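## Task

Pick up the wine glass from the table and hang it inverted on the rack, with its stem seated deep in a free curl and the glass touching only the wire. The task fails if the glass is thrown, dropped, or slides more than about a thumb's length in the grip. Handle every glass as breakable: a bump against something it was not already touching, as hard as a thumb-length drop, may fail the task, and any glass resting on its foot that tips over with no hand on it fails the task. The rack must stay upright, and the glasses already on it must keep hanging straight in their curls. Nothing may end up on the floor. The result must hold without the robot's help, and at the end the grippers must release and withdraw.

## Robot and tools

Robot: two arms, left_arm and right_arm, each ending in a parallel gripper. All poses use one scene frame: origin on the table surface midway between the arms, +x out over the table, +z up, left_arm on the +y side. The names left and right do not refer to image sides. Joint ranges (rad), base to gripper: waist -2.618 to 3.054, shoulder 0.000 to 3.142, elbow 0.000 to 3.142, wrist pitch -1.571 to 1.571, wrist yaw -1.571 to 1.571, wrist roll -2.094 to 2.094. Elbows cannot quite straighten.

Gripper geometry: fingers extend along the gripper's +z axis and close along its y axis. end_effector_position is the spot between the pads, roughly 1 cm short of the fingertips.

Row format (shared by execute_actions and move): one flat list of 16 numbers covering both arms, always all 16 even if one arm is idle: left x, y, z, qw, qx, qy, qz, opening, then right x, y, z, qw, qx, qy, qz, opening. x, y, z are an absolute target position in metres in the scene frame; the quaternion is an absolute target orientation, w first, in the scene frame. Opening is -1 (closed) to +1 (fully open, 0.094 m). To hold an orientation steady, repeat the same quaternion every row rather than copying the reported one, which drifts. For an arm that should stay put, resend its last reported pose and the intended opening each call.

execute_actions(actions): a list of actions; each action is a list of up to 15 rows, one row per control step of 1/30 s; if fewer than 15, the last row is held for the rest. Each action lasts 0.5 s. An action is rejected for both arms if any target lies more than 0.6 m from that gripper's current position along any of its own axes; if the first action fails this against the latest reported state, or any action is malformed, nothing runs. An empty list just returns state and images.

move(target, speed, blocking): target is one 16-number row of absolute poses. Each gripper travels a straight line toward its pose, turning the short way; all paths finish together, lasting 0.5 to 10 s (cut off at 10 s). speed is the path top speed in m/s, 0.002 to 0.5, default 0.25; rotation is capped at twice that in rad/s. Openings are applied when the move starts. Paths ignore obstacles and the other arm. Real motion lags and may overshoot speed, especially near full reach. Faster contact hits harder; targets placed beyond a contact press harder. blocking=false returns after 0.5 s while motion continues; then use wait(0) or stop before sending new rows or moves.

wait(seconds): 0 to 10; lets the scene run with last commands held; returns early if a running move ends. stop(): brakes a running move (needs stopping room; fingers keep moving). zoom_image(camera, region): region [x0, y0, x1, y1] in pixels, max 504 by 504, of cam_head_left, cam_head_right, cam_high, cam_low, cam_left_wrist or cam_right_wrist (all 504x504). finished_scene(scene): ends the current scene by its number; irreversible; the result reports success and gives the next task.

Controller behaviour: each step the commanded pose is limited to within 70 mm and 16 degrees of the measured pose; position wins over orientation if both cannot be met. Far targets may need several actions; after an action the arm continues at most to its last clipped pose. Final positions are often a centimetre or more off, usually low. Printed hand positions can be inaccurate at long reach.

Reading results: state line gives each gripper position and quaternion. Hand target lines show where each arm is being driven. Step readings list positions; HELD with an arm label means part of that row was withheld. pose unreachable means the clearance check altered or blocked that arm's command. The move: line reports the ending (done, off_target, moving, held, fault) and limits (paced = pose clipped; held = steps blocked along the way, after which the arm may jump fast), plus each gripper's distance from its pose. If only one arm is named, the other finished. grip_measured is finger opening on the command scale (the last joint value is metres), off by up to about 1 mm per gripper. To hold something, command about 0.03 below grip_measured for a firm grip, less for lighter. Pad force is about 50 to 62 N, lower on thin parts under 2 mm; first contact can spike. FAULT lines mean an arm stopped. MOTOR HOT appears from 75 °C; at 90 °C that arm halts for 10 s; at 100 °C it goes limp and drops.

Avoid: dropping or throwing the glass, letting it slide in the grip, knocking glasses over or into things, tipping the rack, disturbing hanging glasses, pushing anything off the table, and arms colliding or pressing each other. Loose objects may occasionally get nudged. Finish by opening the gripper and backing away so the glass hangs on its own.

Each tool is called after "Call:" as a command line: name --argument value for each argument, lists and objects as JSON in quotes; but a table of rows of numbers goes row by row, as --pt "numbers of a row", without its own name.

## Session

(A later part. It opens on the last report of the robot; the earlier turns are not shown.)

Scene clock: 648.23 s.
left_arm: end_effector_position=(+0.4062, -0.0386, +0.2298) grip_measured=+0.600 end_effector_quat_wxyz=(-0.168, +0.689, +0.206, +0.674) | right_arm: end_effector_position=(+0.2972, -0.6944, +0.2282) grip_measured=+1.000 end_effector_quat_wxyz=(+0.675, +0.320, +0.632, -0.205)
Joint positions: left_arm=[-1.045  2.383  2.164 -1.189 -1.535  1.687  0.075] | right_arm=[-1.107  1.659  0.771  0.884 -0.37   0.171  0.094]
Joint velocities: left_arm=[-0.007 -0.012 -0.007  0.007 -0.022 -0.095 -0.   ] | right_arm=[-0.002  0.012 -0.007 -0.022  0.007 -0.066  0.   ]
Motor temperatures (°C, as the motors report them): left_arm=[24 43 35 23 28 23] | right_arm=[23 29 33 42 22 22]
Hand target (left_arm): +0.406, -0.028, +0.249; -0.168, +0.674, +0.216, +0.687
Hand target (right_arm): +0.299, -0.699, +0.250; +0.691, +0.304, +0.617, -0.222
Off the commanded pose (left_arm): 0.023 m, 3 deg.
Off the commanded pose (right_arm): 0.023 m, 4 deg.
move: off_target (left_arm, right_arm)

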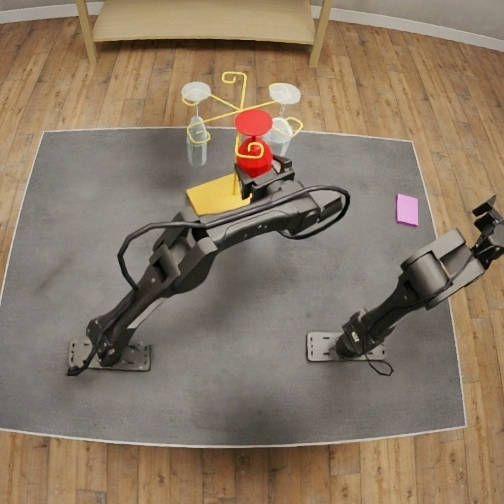

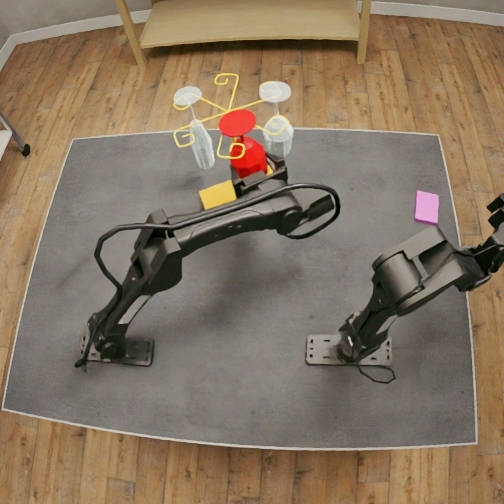

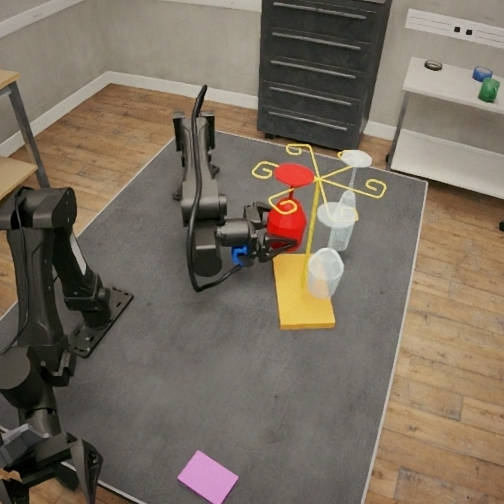

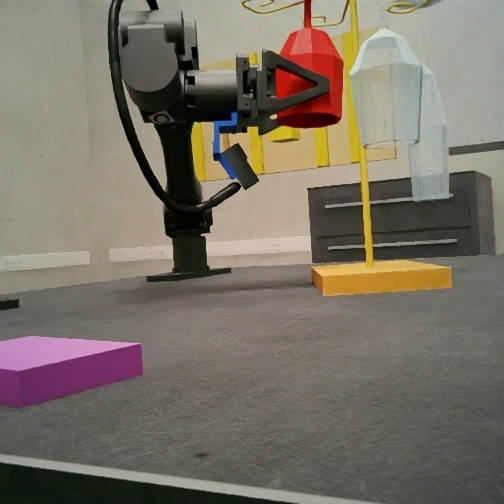

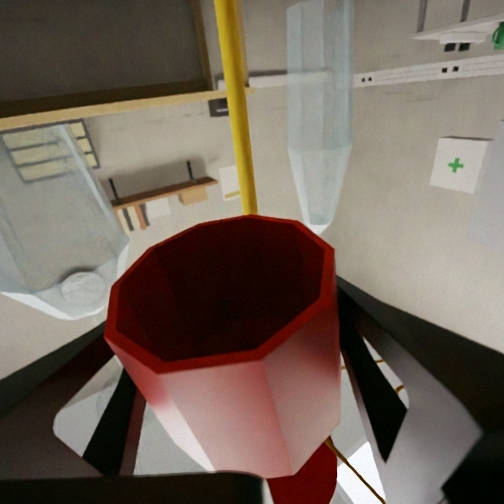

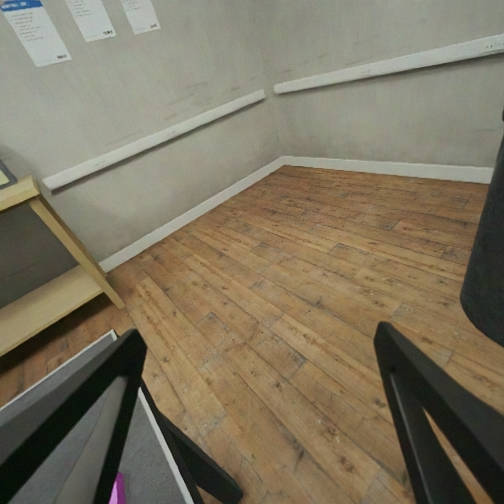

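Call:
move --target '[0.406,-0.014,0.257,-0.172,0.673,0.220,0.686,0.55,0.30,-0.70,0.25,0.691,0.304,0.617,-0.222,1]' --speed 0.01

Call:
zoom_image --camera "cam_head_left" --region '[190,80,310,200]'

Call:
zoom_image --camera "cam_high" --region '[200,110,360,240]'

Scene clock: 662.97 s.
left_arm: end_effector_position=(+0.4058, -0.0243, +0.2375) grip_measured=+0.600 end_effector_quat_wxyz=(-0.174, +0.689, +0.210, +0.672) | right_arm: end_effector_position=(+0.2972, -0.6944, +0.2281) grip_measured=+1.000 end_effector_quat_wxyz=(+0.675, +0.320, +0.633, -0.205)
Joint positions: left_arm=[-1.03   2.333  2.108 -1.189 -1.534  1.686  0.075] | right_arm=[-1.107  1.659  0.771  0.884 -0.37   0.171  0.094]
Joint velocities: left_arm=[ 0.017 -0.012 -0.007  0.022  0.022 -0.007  0.001] | right_arm=[-0.017 -0.012 -0.002  0.007 -0.037 -0.007  0.   ]
Motor temperatures (°C, as the motors report them): left_arm=[24 45 34 23 28 23] | right_arm=[23 30 33 42 22 22]
Hand target (left_arm): +0.406, -0.014, +0.257; -0.173, +0.672, +0.221, +0.685
Hand target (right_arm): +0.299, -0.699, +0.250; +0.691, +0.304, +0.617, -0.222
Off the commanded pose (left_arm): 0.022 m, 3 deg.
Off the commanded pose (right_arm): 0.023 m, 4 deg.
move: off_target (left_arm, right_arm)

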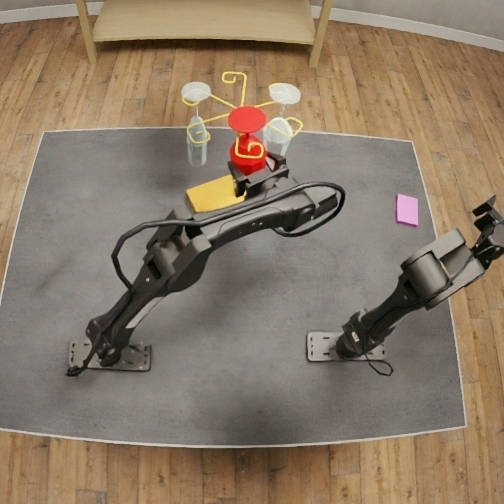

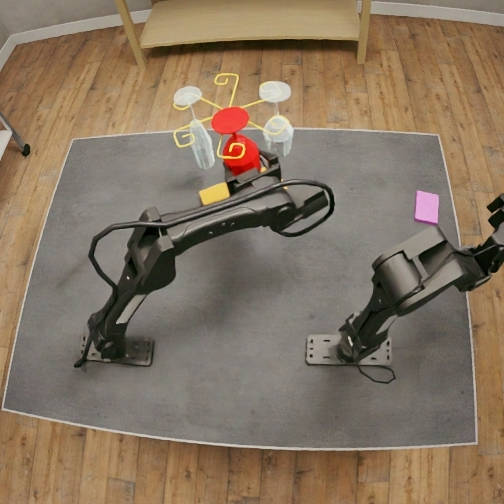

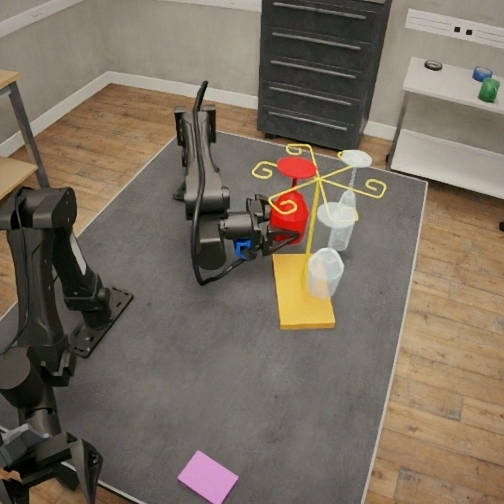

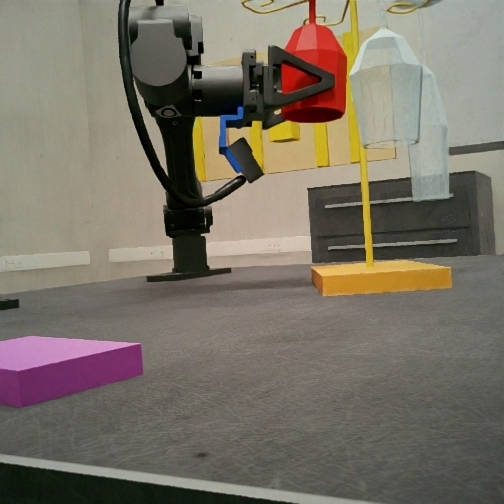

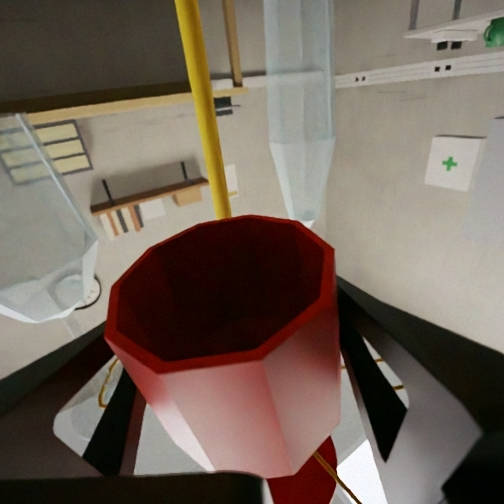

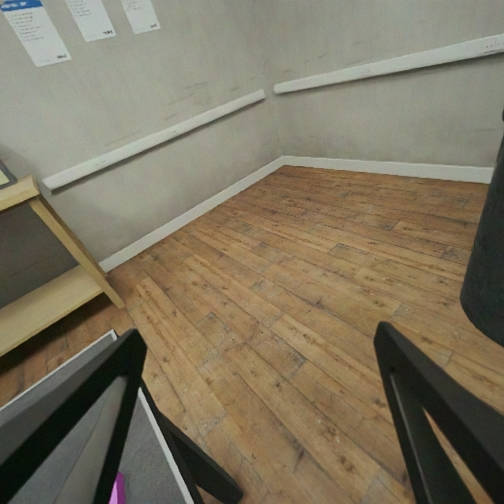

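Region (190, 80, 310, 200) of cam_head_left's 504x504 image, scaled by 4.200, with more detail than that image has.

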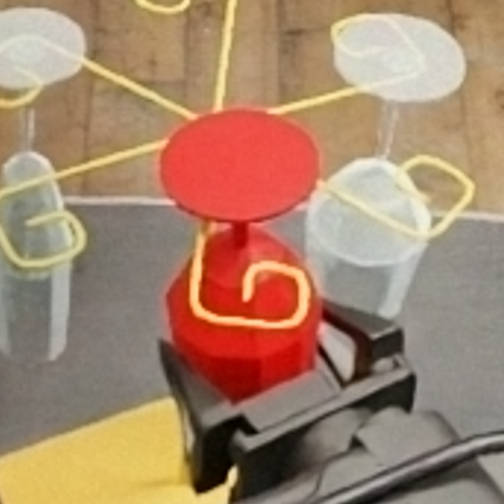

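Region (200, 110, 360, 240) of cam_high's 504x504 image, scaled by 3.150, with more detail than that image has; it fills the top 410 rows of this view, and the rest is white.

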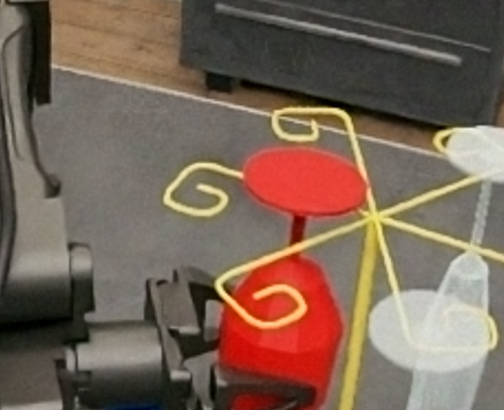

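Call:
move --target '[0.406,-0.006,0.257,-0.175,0.672,0.223,0.685,0.55,0.30,-0.70,0.25,0.691,0.304,0.617,-0.222,1]' --speed 0.008

Call:
zoom_image --camera "cam_head_left" --region '[190,80,310,200]'

Scene clock: 678.23 s.
left_arm: end_effector_position=(+0.4057, -0.0177, +0.2377) grip_measured=+0.600 end_effector_quat_wxyz=(-0.178, +0.688, +0.212, +0.671) | right_arm: end_effector_position=(+0.2972, -0.6944, +0.2281) grip_measured=+1.000 end_effector_quat_wxyz=(+0.675, +0.320, +0.633, -0.205)
Joint positions: left_arm=[-1.022  2.315  2.079 -1.189 -1.533  1.677  0.075] | right_arm=[-1.107  1.659  0.771  0.884 -0.37   0.171  0.094]
Joint velocities: left_arm=[-0.012 -0.007  0.007  0.022  0.022  0.022  0.   ] | right_arm=[ 0.017  0.002 -0.017 -0.037  0.007 -0.066  0.   ]
Motor temperatures (°C, as the motors report them): left_arm=[24 46 33 23 28 23] | right_arm=[23 30 33 42 22 22]
Hand target (left_arm): +0.406, -0.006, +0.257; -0.177, +0.671, +0.224, +0.684
Hand target (right_arm): +0.299, -0.699, +0.250; +0.691, +0.304, +0.617, -0.222
Off the commanded pose (left_arm): 0.023 m, 3 deg.
Off the commanded pose (right_arm): 0.023 m, 4 deg.
move: off_target (left_arm, right_arm)

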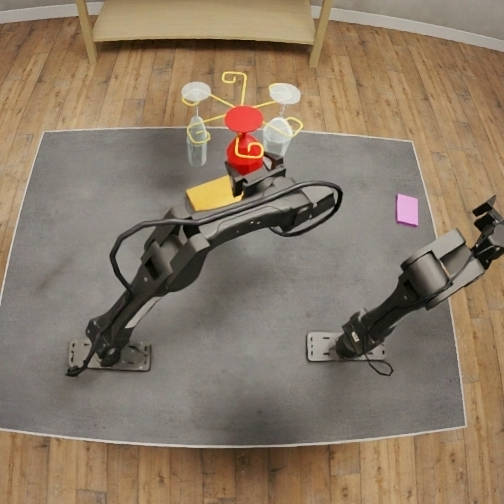

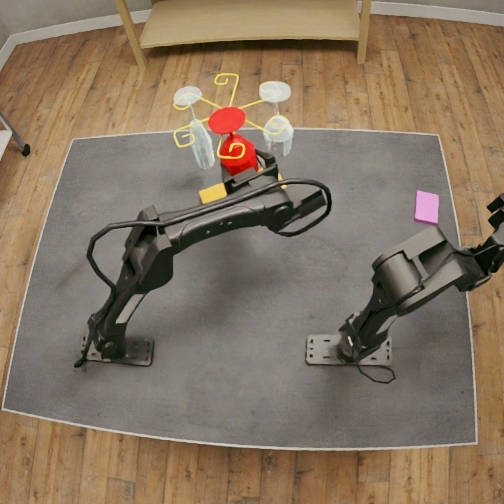

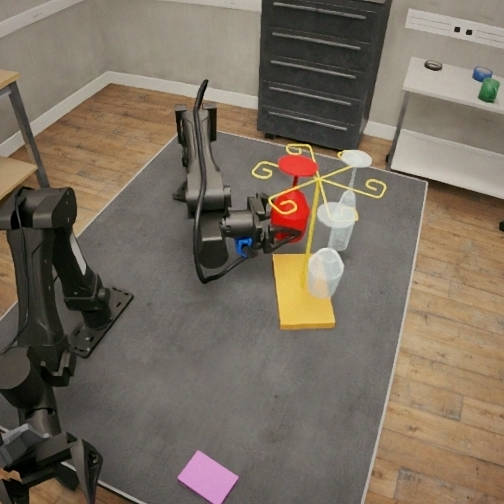

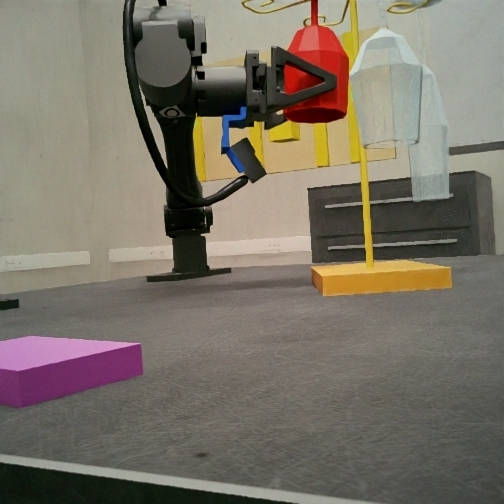

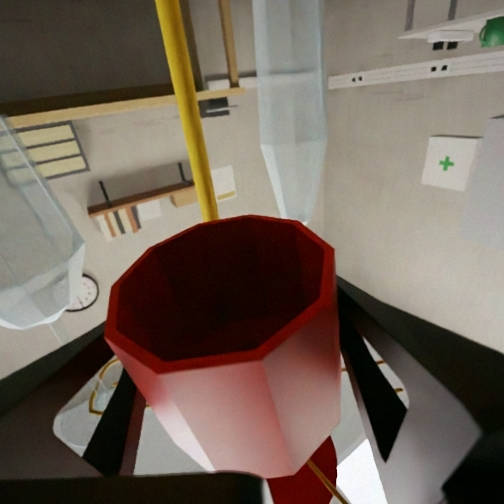

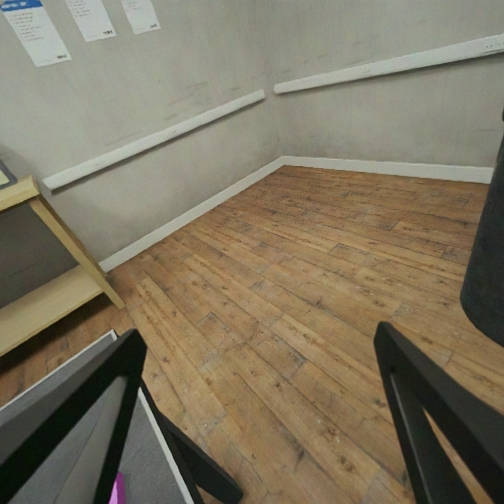

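Region (190, 80, 310, 200) of cam_head_left's 504x504 image, scaled by 4.200, with more detail than that image has.

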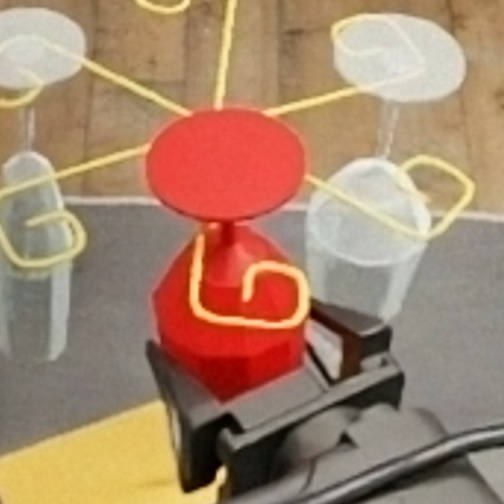

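Call:
move --target '[0.368,-0.005,0.257,-0.150,0.679,0.198,0.691,0.55,0.30,-0.70,0.25,0.691,0.304,0.617,-0.222,1]' --speed 0.01

Call:
zoom_image --camera "cam_head_left" --region '[190,80,310,200]'

Call:
zoom_image --camera "cam_high" --region '[200,110,360,240]'

Scene clock: 701.23 s.
left_arm: end_effector_position=(+0.3729, -0.0074, +0.2383) grip_measured=+0.600 end_effector_quat_wxyz=(-0.167, +0.695, +0.188, +0.674) | right_arm: end_effector_position=(+0.2972, -0.6944, +0.2282) grip_measured=+1.000 end_effector_quat_wxyz=(+0.675, +0.320, +0.632, -0.205)
Joint positions: left_arm=[-1.074  2.18   1.86  -1.189 -1.535  1.611  0.075] | right_arm=[-1.107  1.659  0.771  0.884 -0.37   0.171  0.094]
Joint velocities: left_arm=[ 0.022 -0.012  0.007 -0.037  0.007  0.051 -0.   ] | right_arm=[ 0.002 -0.022  0.012 -0.095  0.007 -0.022  0.   ]
Motor temperatures (°C, as the motors report them): left_arm=[24 47 33 23 28 23] | right_arm=[23 30 33 42 22 22]
Hand target (left_arm): +0.368, -0.005, +0.256; -0.151, +0.679, +0.200, +0.690
Hand target (right_arm): +0.299, -0.699, +0.250; +0.691, +0.304, +0.617, -0.222
Off the commanded pose (left_arm): 0.019 m, 4 deg.
Off the commanded pose (right_arm): 0.023 m, 4 deg.
move: off_target (left_arm, right_arm)

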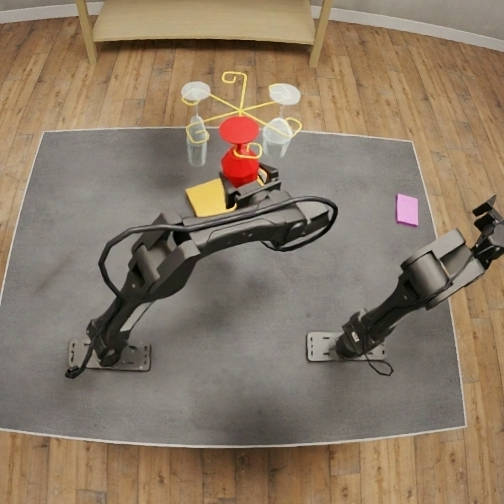

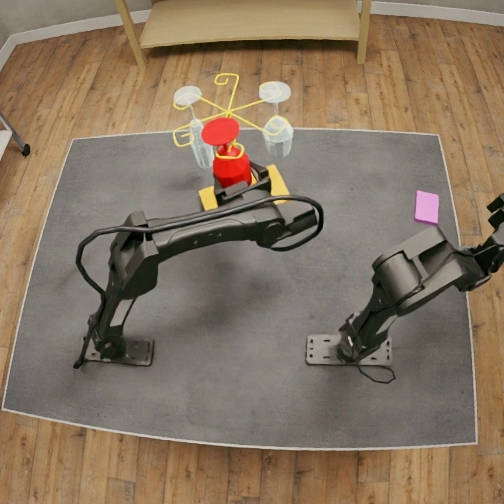

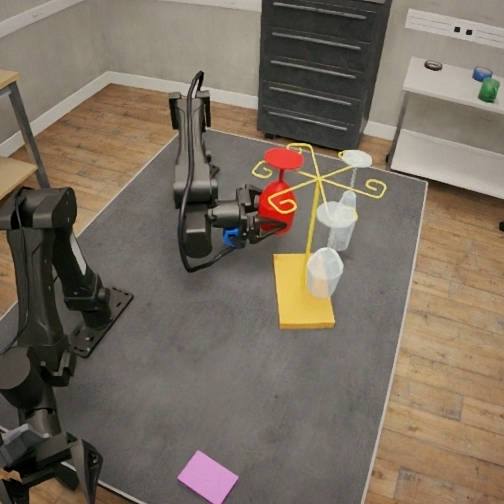

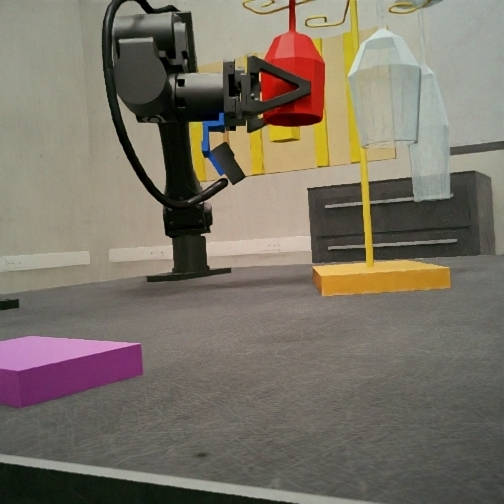

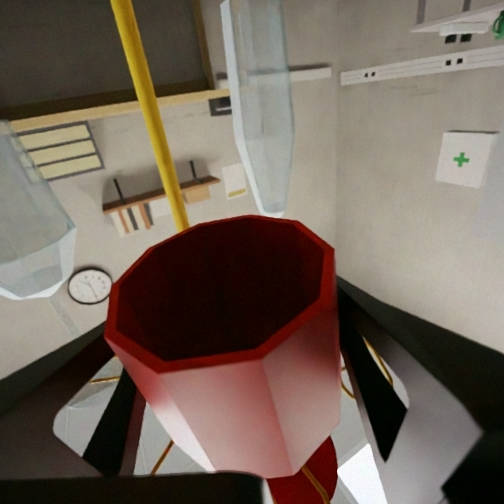

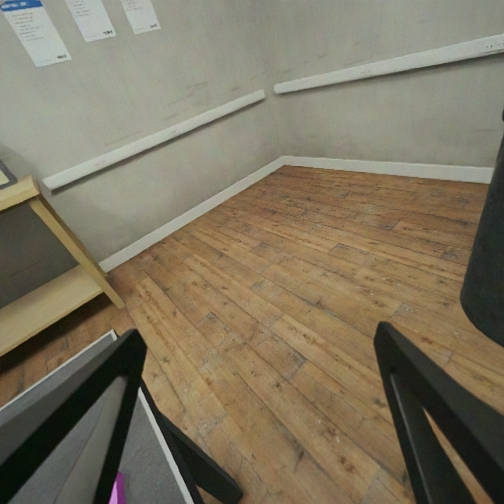

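Region (190, 80, 310, 200) of cam_head_left's 504x504 image, scaled by 4.200, with more detail than that image has.

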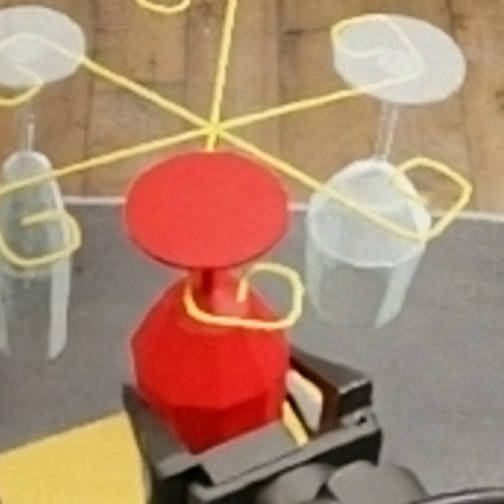

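Region (200, 110, 360, 240) of cam_high's 504x504 image, scaled by 3.150, with more detail than that image has; it fills the top 410 rows of this view, and the rest is white.

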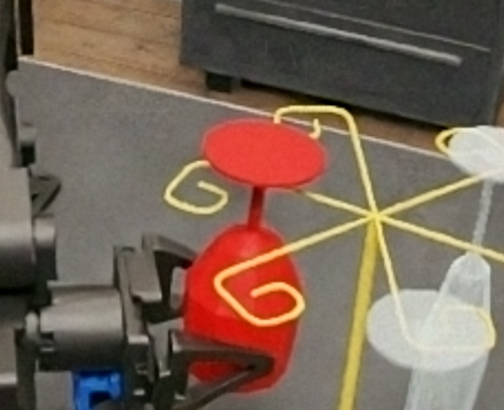

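Call:
move --target '[0.368,-0.016,0.257,-0.150,0.679,0.198,0.691,0.55,0.30,-0.70,0.25,0.691,0.304,0.617,-0.222,1]' --speed 0.008

Call:
zoom_image --camera "cam_head_left" --region '[190,80,310,200]'

Call:
zoom_image --camera "cam_high" --region '[200,110,360,240]'

Scene clock: 729.77 s.
left_arm: end_effector_position=(+0.3703, -0.0107, +0.2383) grip_measured=+0.600 end_effector_quat_wxyz=(-0.164, +0.695, +0.186, +0.675) | right_arm: end_effector_position=(+0.2972, -0.6944, +0.2281) grip_measured=+1.000 end_effector_quat_wxyz=(+0.675, +0.320, +0.633, -0.205)
Joint positions: left_arm=[-1.083  2.18   1.86  -1.189 -1.534  1.609  0.075] | right_arm=[-1.107  1.659  0.771  0.884 -0.37   0.171  0.094]
Joint velocities: left_arm=[-0.012 -0.032 -0.002  0.007 -0.11   0.007 -0.   ] | right_arm=[-0.002  0.012  0.022 -0.081 -0.022 -0.066  0.   ]
Motor temperatures (°C, as the motors report them): left_arm=[24 46 33 23 28 23] | right_arm=[23 30 34 42 22 22]
Hand target (left_arm): +0.368, -0.015, +0.257; -0.147, +0.680, +0.196, +0.691
Hand target (right_arm): +0.299, -0.699, +0.250; +0.691, +0.304, +0.617, -0.222
Off the commanded pose (left_arm): 0.020 m, 3 deg.
Off the commanded pose (right_arm): 0.023 m, 4 deg.
move: off_target (left_arm, right_arm)

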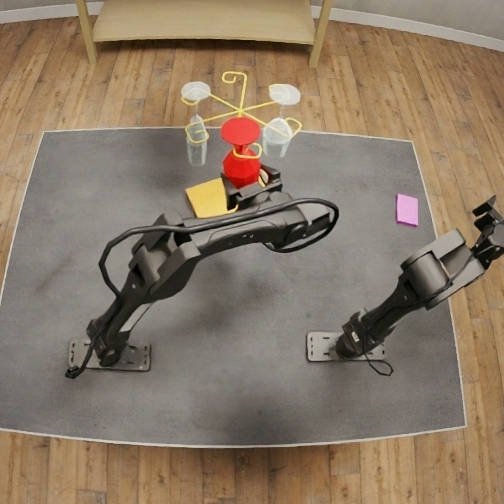

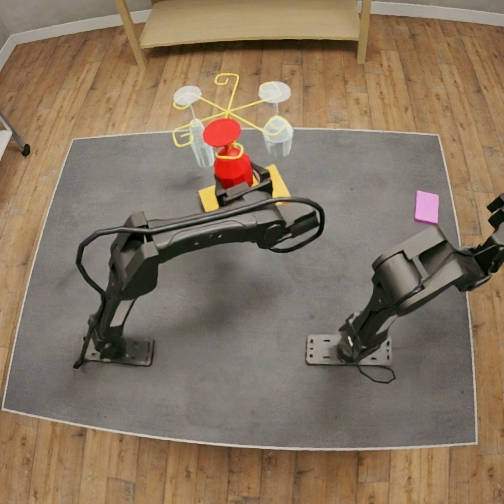

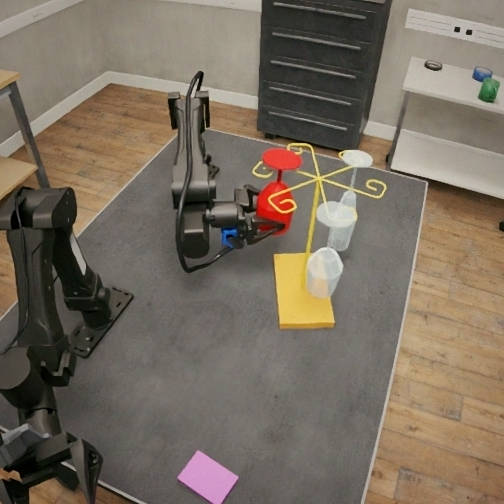

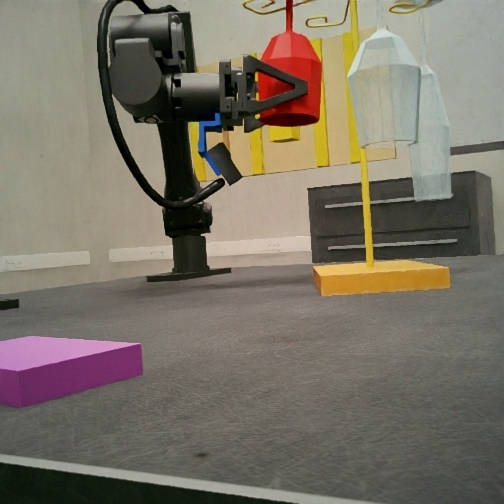

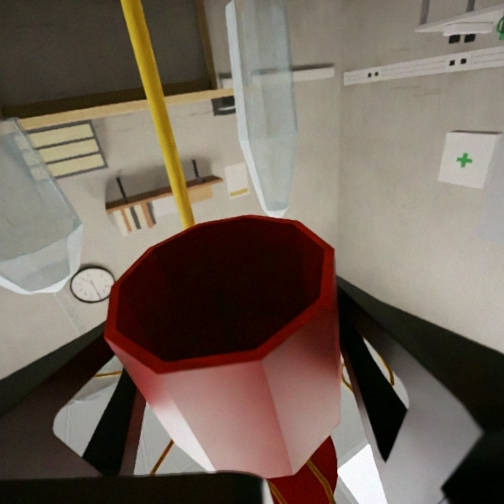

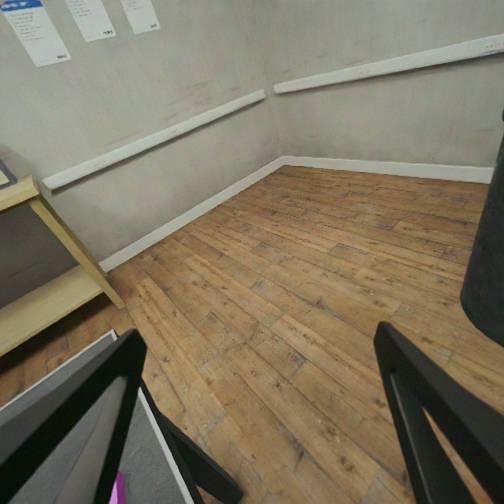

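Region (190, 80, 310, 200) of cam_head_left's 504x504 image, scaled by 4.200, with more detail than that image has.

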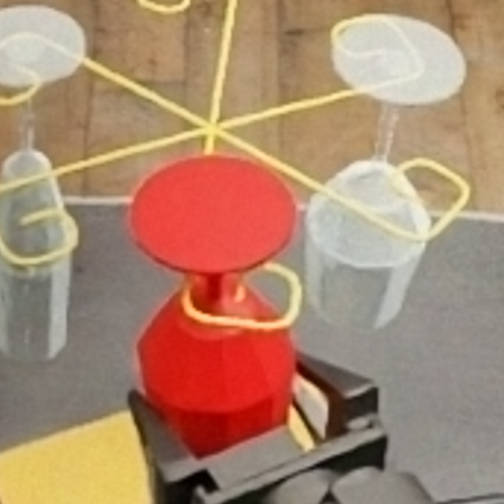

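Region (200, 110, 360, 240) of cam_high's 504x504 image, scaled by 3.150, with more detail than that image has; it fills the top 410 rows of this view, and the rest is white.

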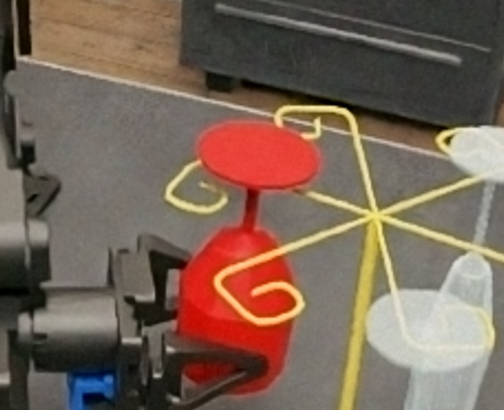

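Call:
move --target '[0.340,-0.015,0.257,-0.133,0.683,0.181,0.695,0.55,0.30,-0.70,0.25,0.691,0.304,0.617,-0.222,1]' --speed 0.008

Call:
zoom_image --camera "cam_head_left" --region '[190,80,310,200]'

Call:
zoom_image --camera "cam_high" --region '[200,110,360,240]'

Call:
zoom_image --camera "cam_low" --region '[200,0,400,100]'

Scene clock: 754.83 s.
left_arm: end_effector_position=(+0.3479, -0.0202, +0.2369) grip_measured=+0.600 end_effector_quat_wxyz=(-0.133, +0.697, +0.180, +0.682) | right_arm: end_effector_position=(+0.2972, -0.6944, +0.2281) grip_measured=+1.000 end_effector_quat_wxyz=(+0.675, +0.320, +0.633, -0.205)
Joint positions: left_arm=[-1.141  2.163  1.827 -1.277 -1.535  1.469  0.075] | right_arm=[-1.107  1.659  0.771  0.884 -0.37   0.171  0.094]
Joint velocities: left_arm=[-0.002  0.007 -0.002 -0.037 -0.022 -0.051  0.   ] | right_arm=[ 0.012  0.007 -0.012 -0.007  0.022 -0.066  0.   ]
Motor temperatures (°C, as the motors report them): left_arm=[24 45 34 23 28 23] | right_arm=[23 30 34 42 22 22]
Hand target (left_arm): +0.341, -0.016, +0.256; -0.127, +0.685, +0.176, +0.696
Hand target (right_arm): +0.299, -0.699, +0.250; +0.691, +0.304, +0.617, -0.222
Off the commanded pose (left_arm): 0.022 m, 2 deg.
Off the commanded pose (right_arm): 0.023 m, 4 deg.
move: off_target (left_arm, right_arm)

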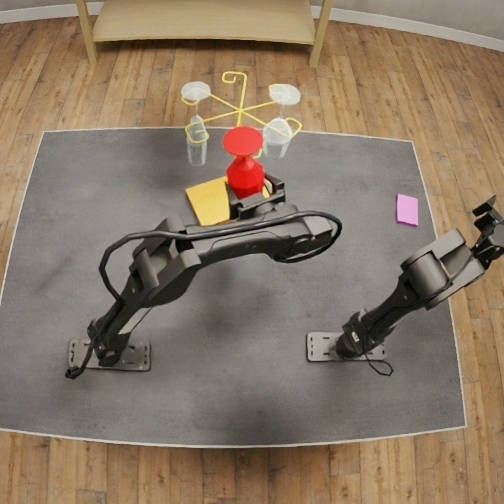

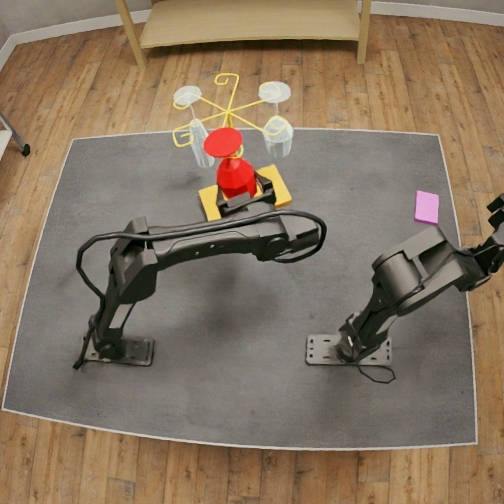

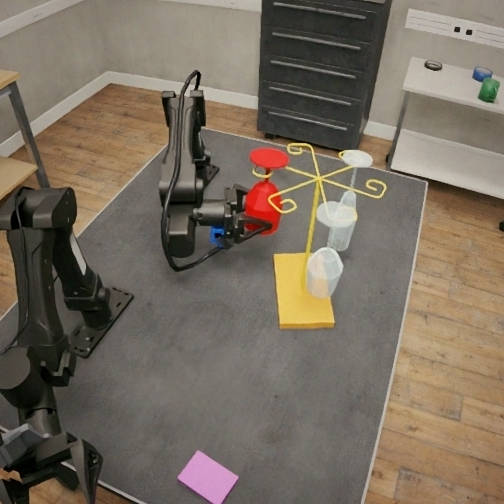

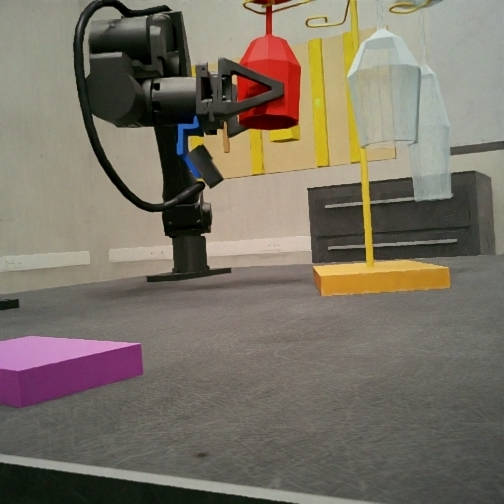

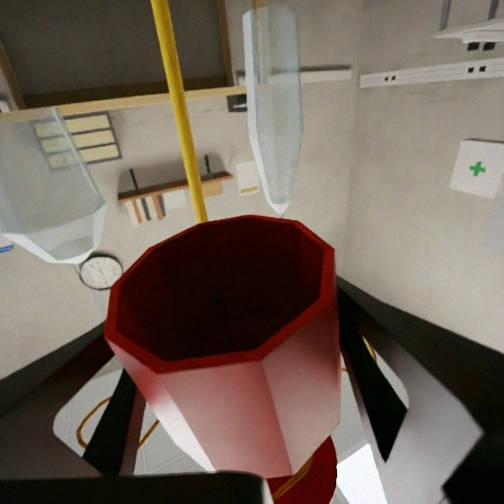

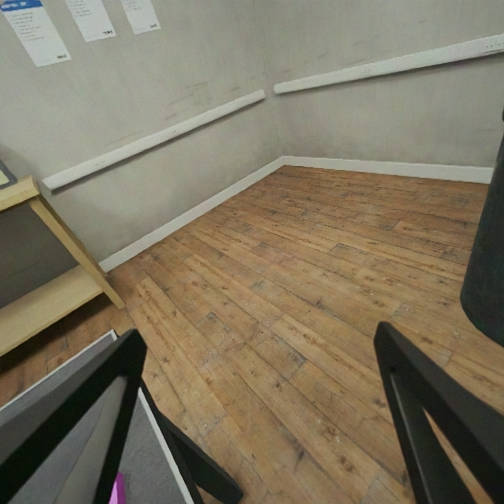

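Region (190, 80, 310, 200) of cam_head_left's 504x504 image, scaled by 4.200, with more detail than that image has.

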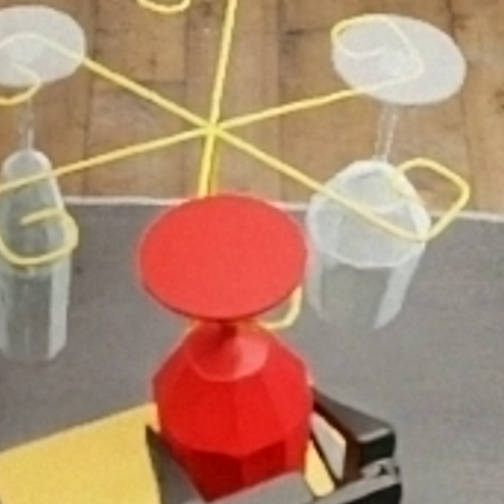

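Region (200, 110, 360, 240) of cam_high's 504x504 image, scaled by 3.150, with more detail than that image has; it fills the top 410 rows of this view, and the rest is white.

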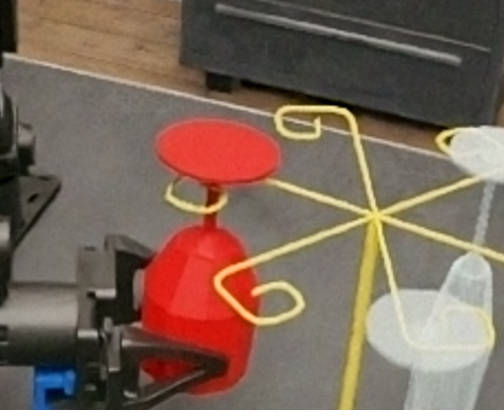

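Region (200, 0, 400, 100) of cam_low's 504x504 image, scaled by 2.520, with more detail than that image has.

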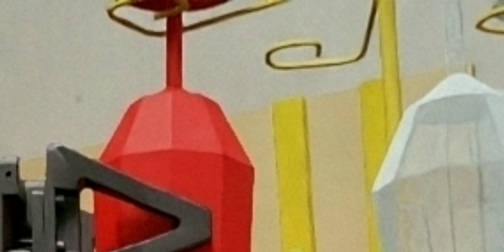

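Call:
zoom_image --camera "cam_left_wrist" --region '[40,340,420,504]'

Call:
zoom_image --camera "cam_head_right" --region '[180,90,280,190]'

Call:
zoom_image --camera "cam_high" --region '[240,135,310,195]'

Region (40, 340, 420, 504) of cam_left_wrist's 504x504 image, scaled by 1.326, with more detail than that image has; it fills the top 218 rows of this view, and the rest is white.

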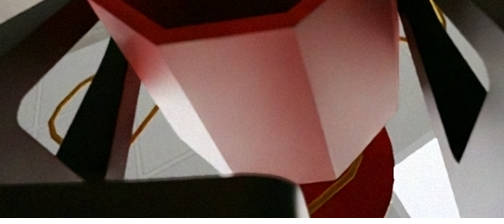

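Region (180, 90, 280, 190) of cam_head_right's 504x504 image, scaled by 5.040, with more detail than that image has.

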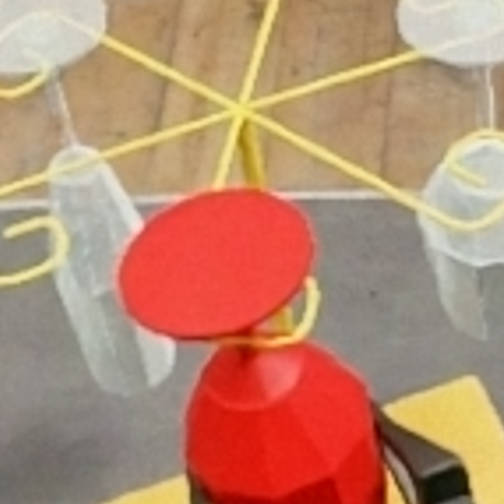

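Region (240, 135, 310, 195) of cam_high's 504x504 image, scaled by 7.200, with more detail than that image has; it fills the top 432 rows of this view, and the rest is white.

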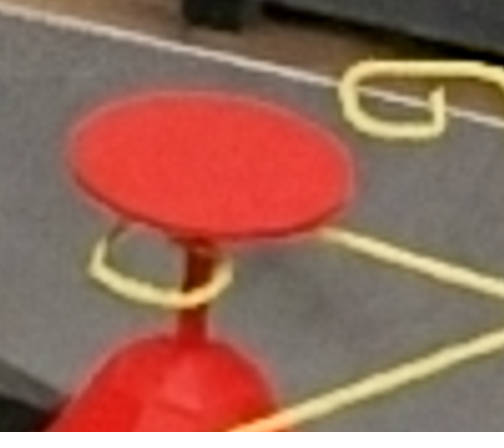

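Call:
move --target '[0.339,-0.034,0.257,-0.128,0.684,0.176,0.696,0.55,0.30,-0.70,0.25,0.691,0.304,0.617,-0.222,1]' --speed 0.008

Call:
zoom_image --camera "cam_head_left" --region '[190,80,310,200]'

Call:
zoom_image --camera "cam_high" --region '[240,135,310,195]'

Call:
zoom_image --camera "cam_head_right" --region '[180,90,280,190]'

Scene clock: 808.37 s.
left_arm: end_effector_position=(+0.3422, -0.0284, +0.2413) grip_measured=+0.600 end_effector_quat_wxyz=(-0.119, +0.698, +0.179, +0.683) | right_arm: end_effector_position=(+0.2972, -0.6944, +0.2282) grip_measured=+1.000 end_effector_quat_wxyz=(+0.675, +0.320, +0.632, -0.205)
Joint positions: left_arm=[-1.161  2.163  1.847 -1.285 -1.531  1.462  0.075] | right_arm=[-1.107  1.659  0.771  0.884 -0.37   0.171  0.094]
Joint velocities: left_arm=[-0.002 -0.007 -0.002  0.022  0.022 -0.007 -0.   ] | right_arm=[-0.012 -0.007 -0.017  0.051 -0.007 -0.022  0.   ]
Motor temperatures (°C, as the motors report them): left_arm=[24 47 33 23 28 23] | right_arm=[23 30 34 42 22 22]
Hand target (left_arm): +0.339, -0.034, +0.257; -0.119, +0.687, +0.169, +0.697
Hand target (right_arm): +0.299, -0.699, +0.250; +0.691, +0.304, +0.617, -0.222
Off the commanded pose (left_arm): 0.017 m, 2 deg.
Off the commanded pose (right_arm): 0.023 m, 4 deg.
move: off_target (left_arm, right_arm)

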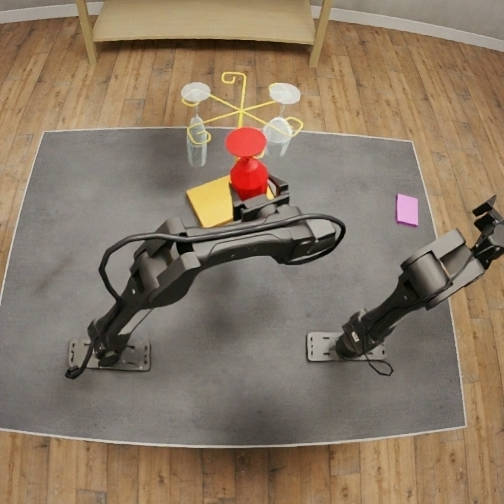

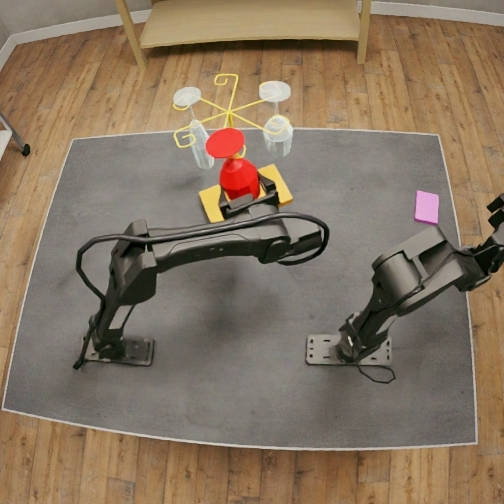

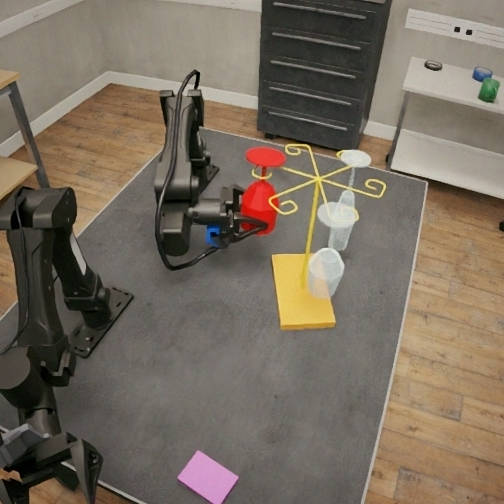

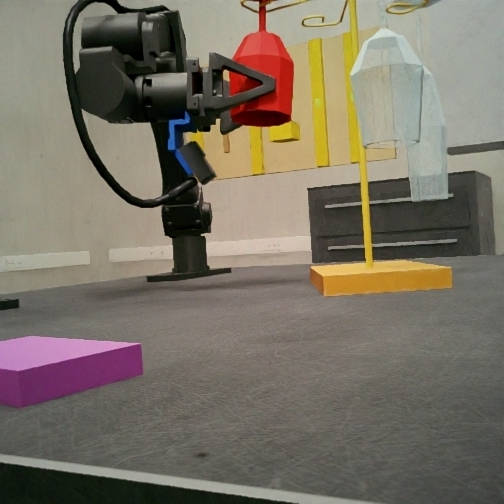

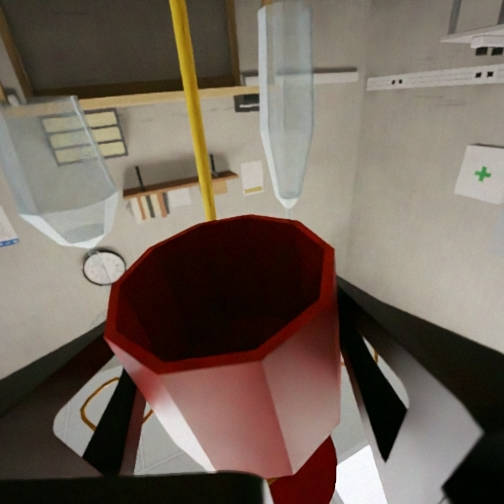

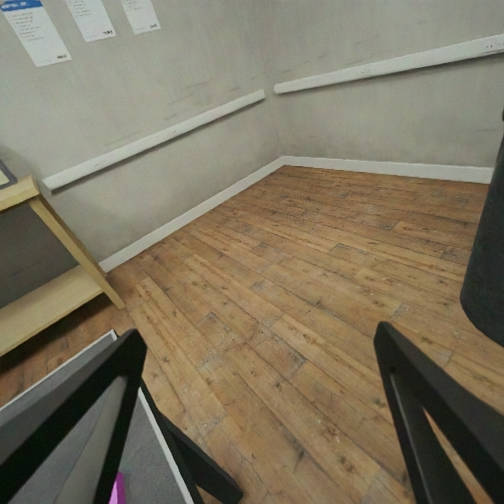

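Region (190, 80, 310, 200) of cam_head_left's 504x504 image, scaled by 4.200, with more detail than that image has.

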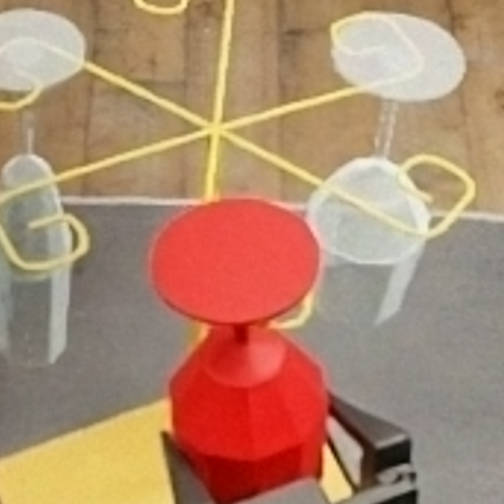

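Region (240, 135, 310, 195) of cam_high's 504x504 image, scaled by 7.200, with more detail than that image has; it fills the top 432 rows of this view, and the rest is white.

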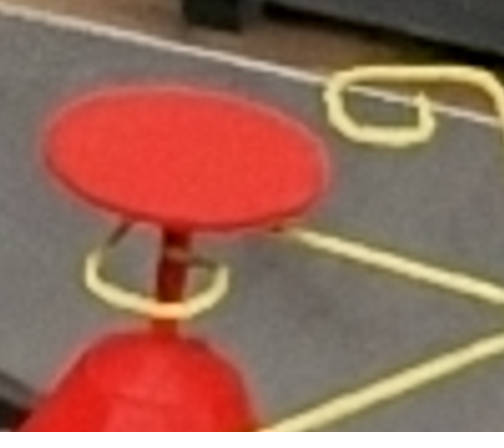

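Region (180, 90, 280, 190) of cam_head_right's 504x504 image, scaled by 5.040, with more detail than that image has.

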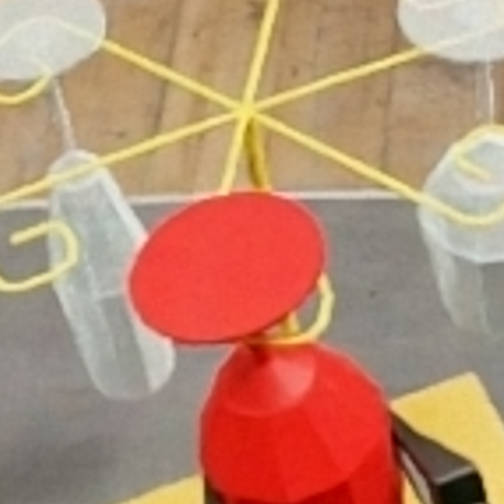

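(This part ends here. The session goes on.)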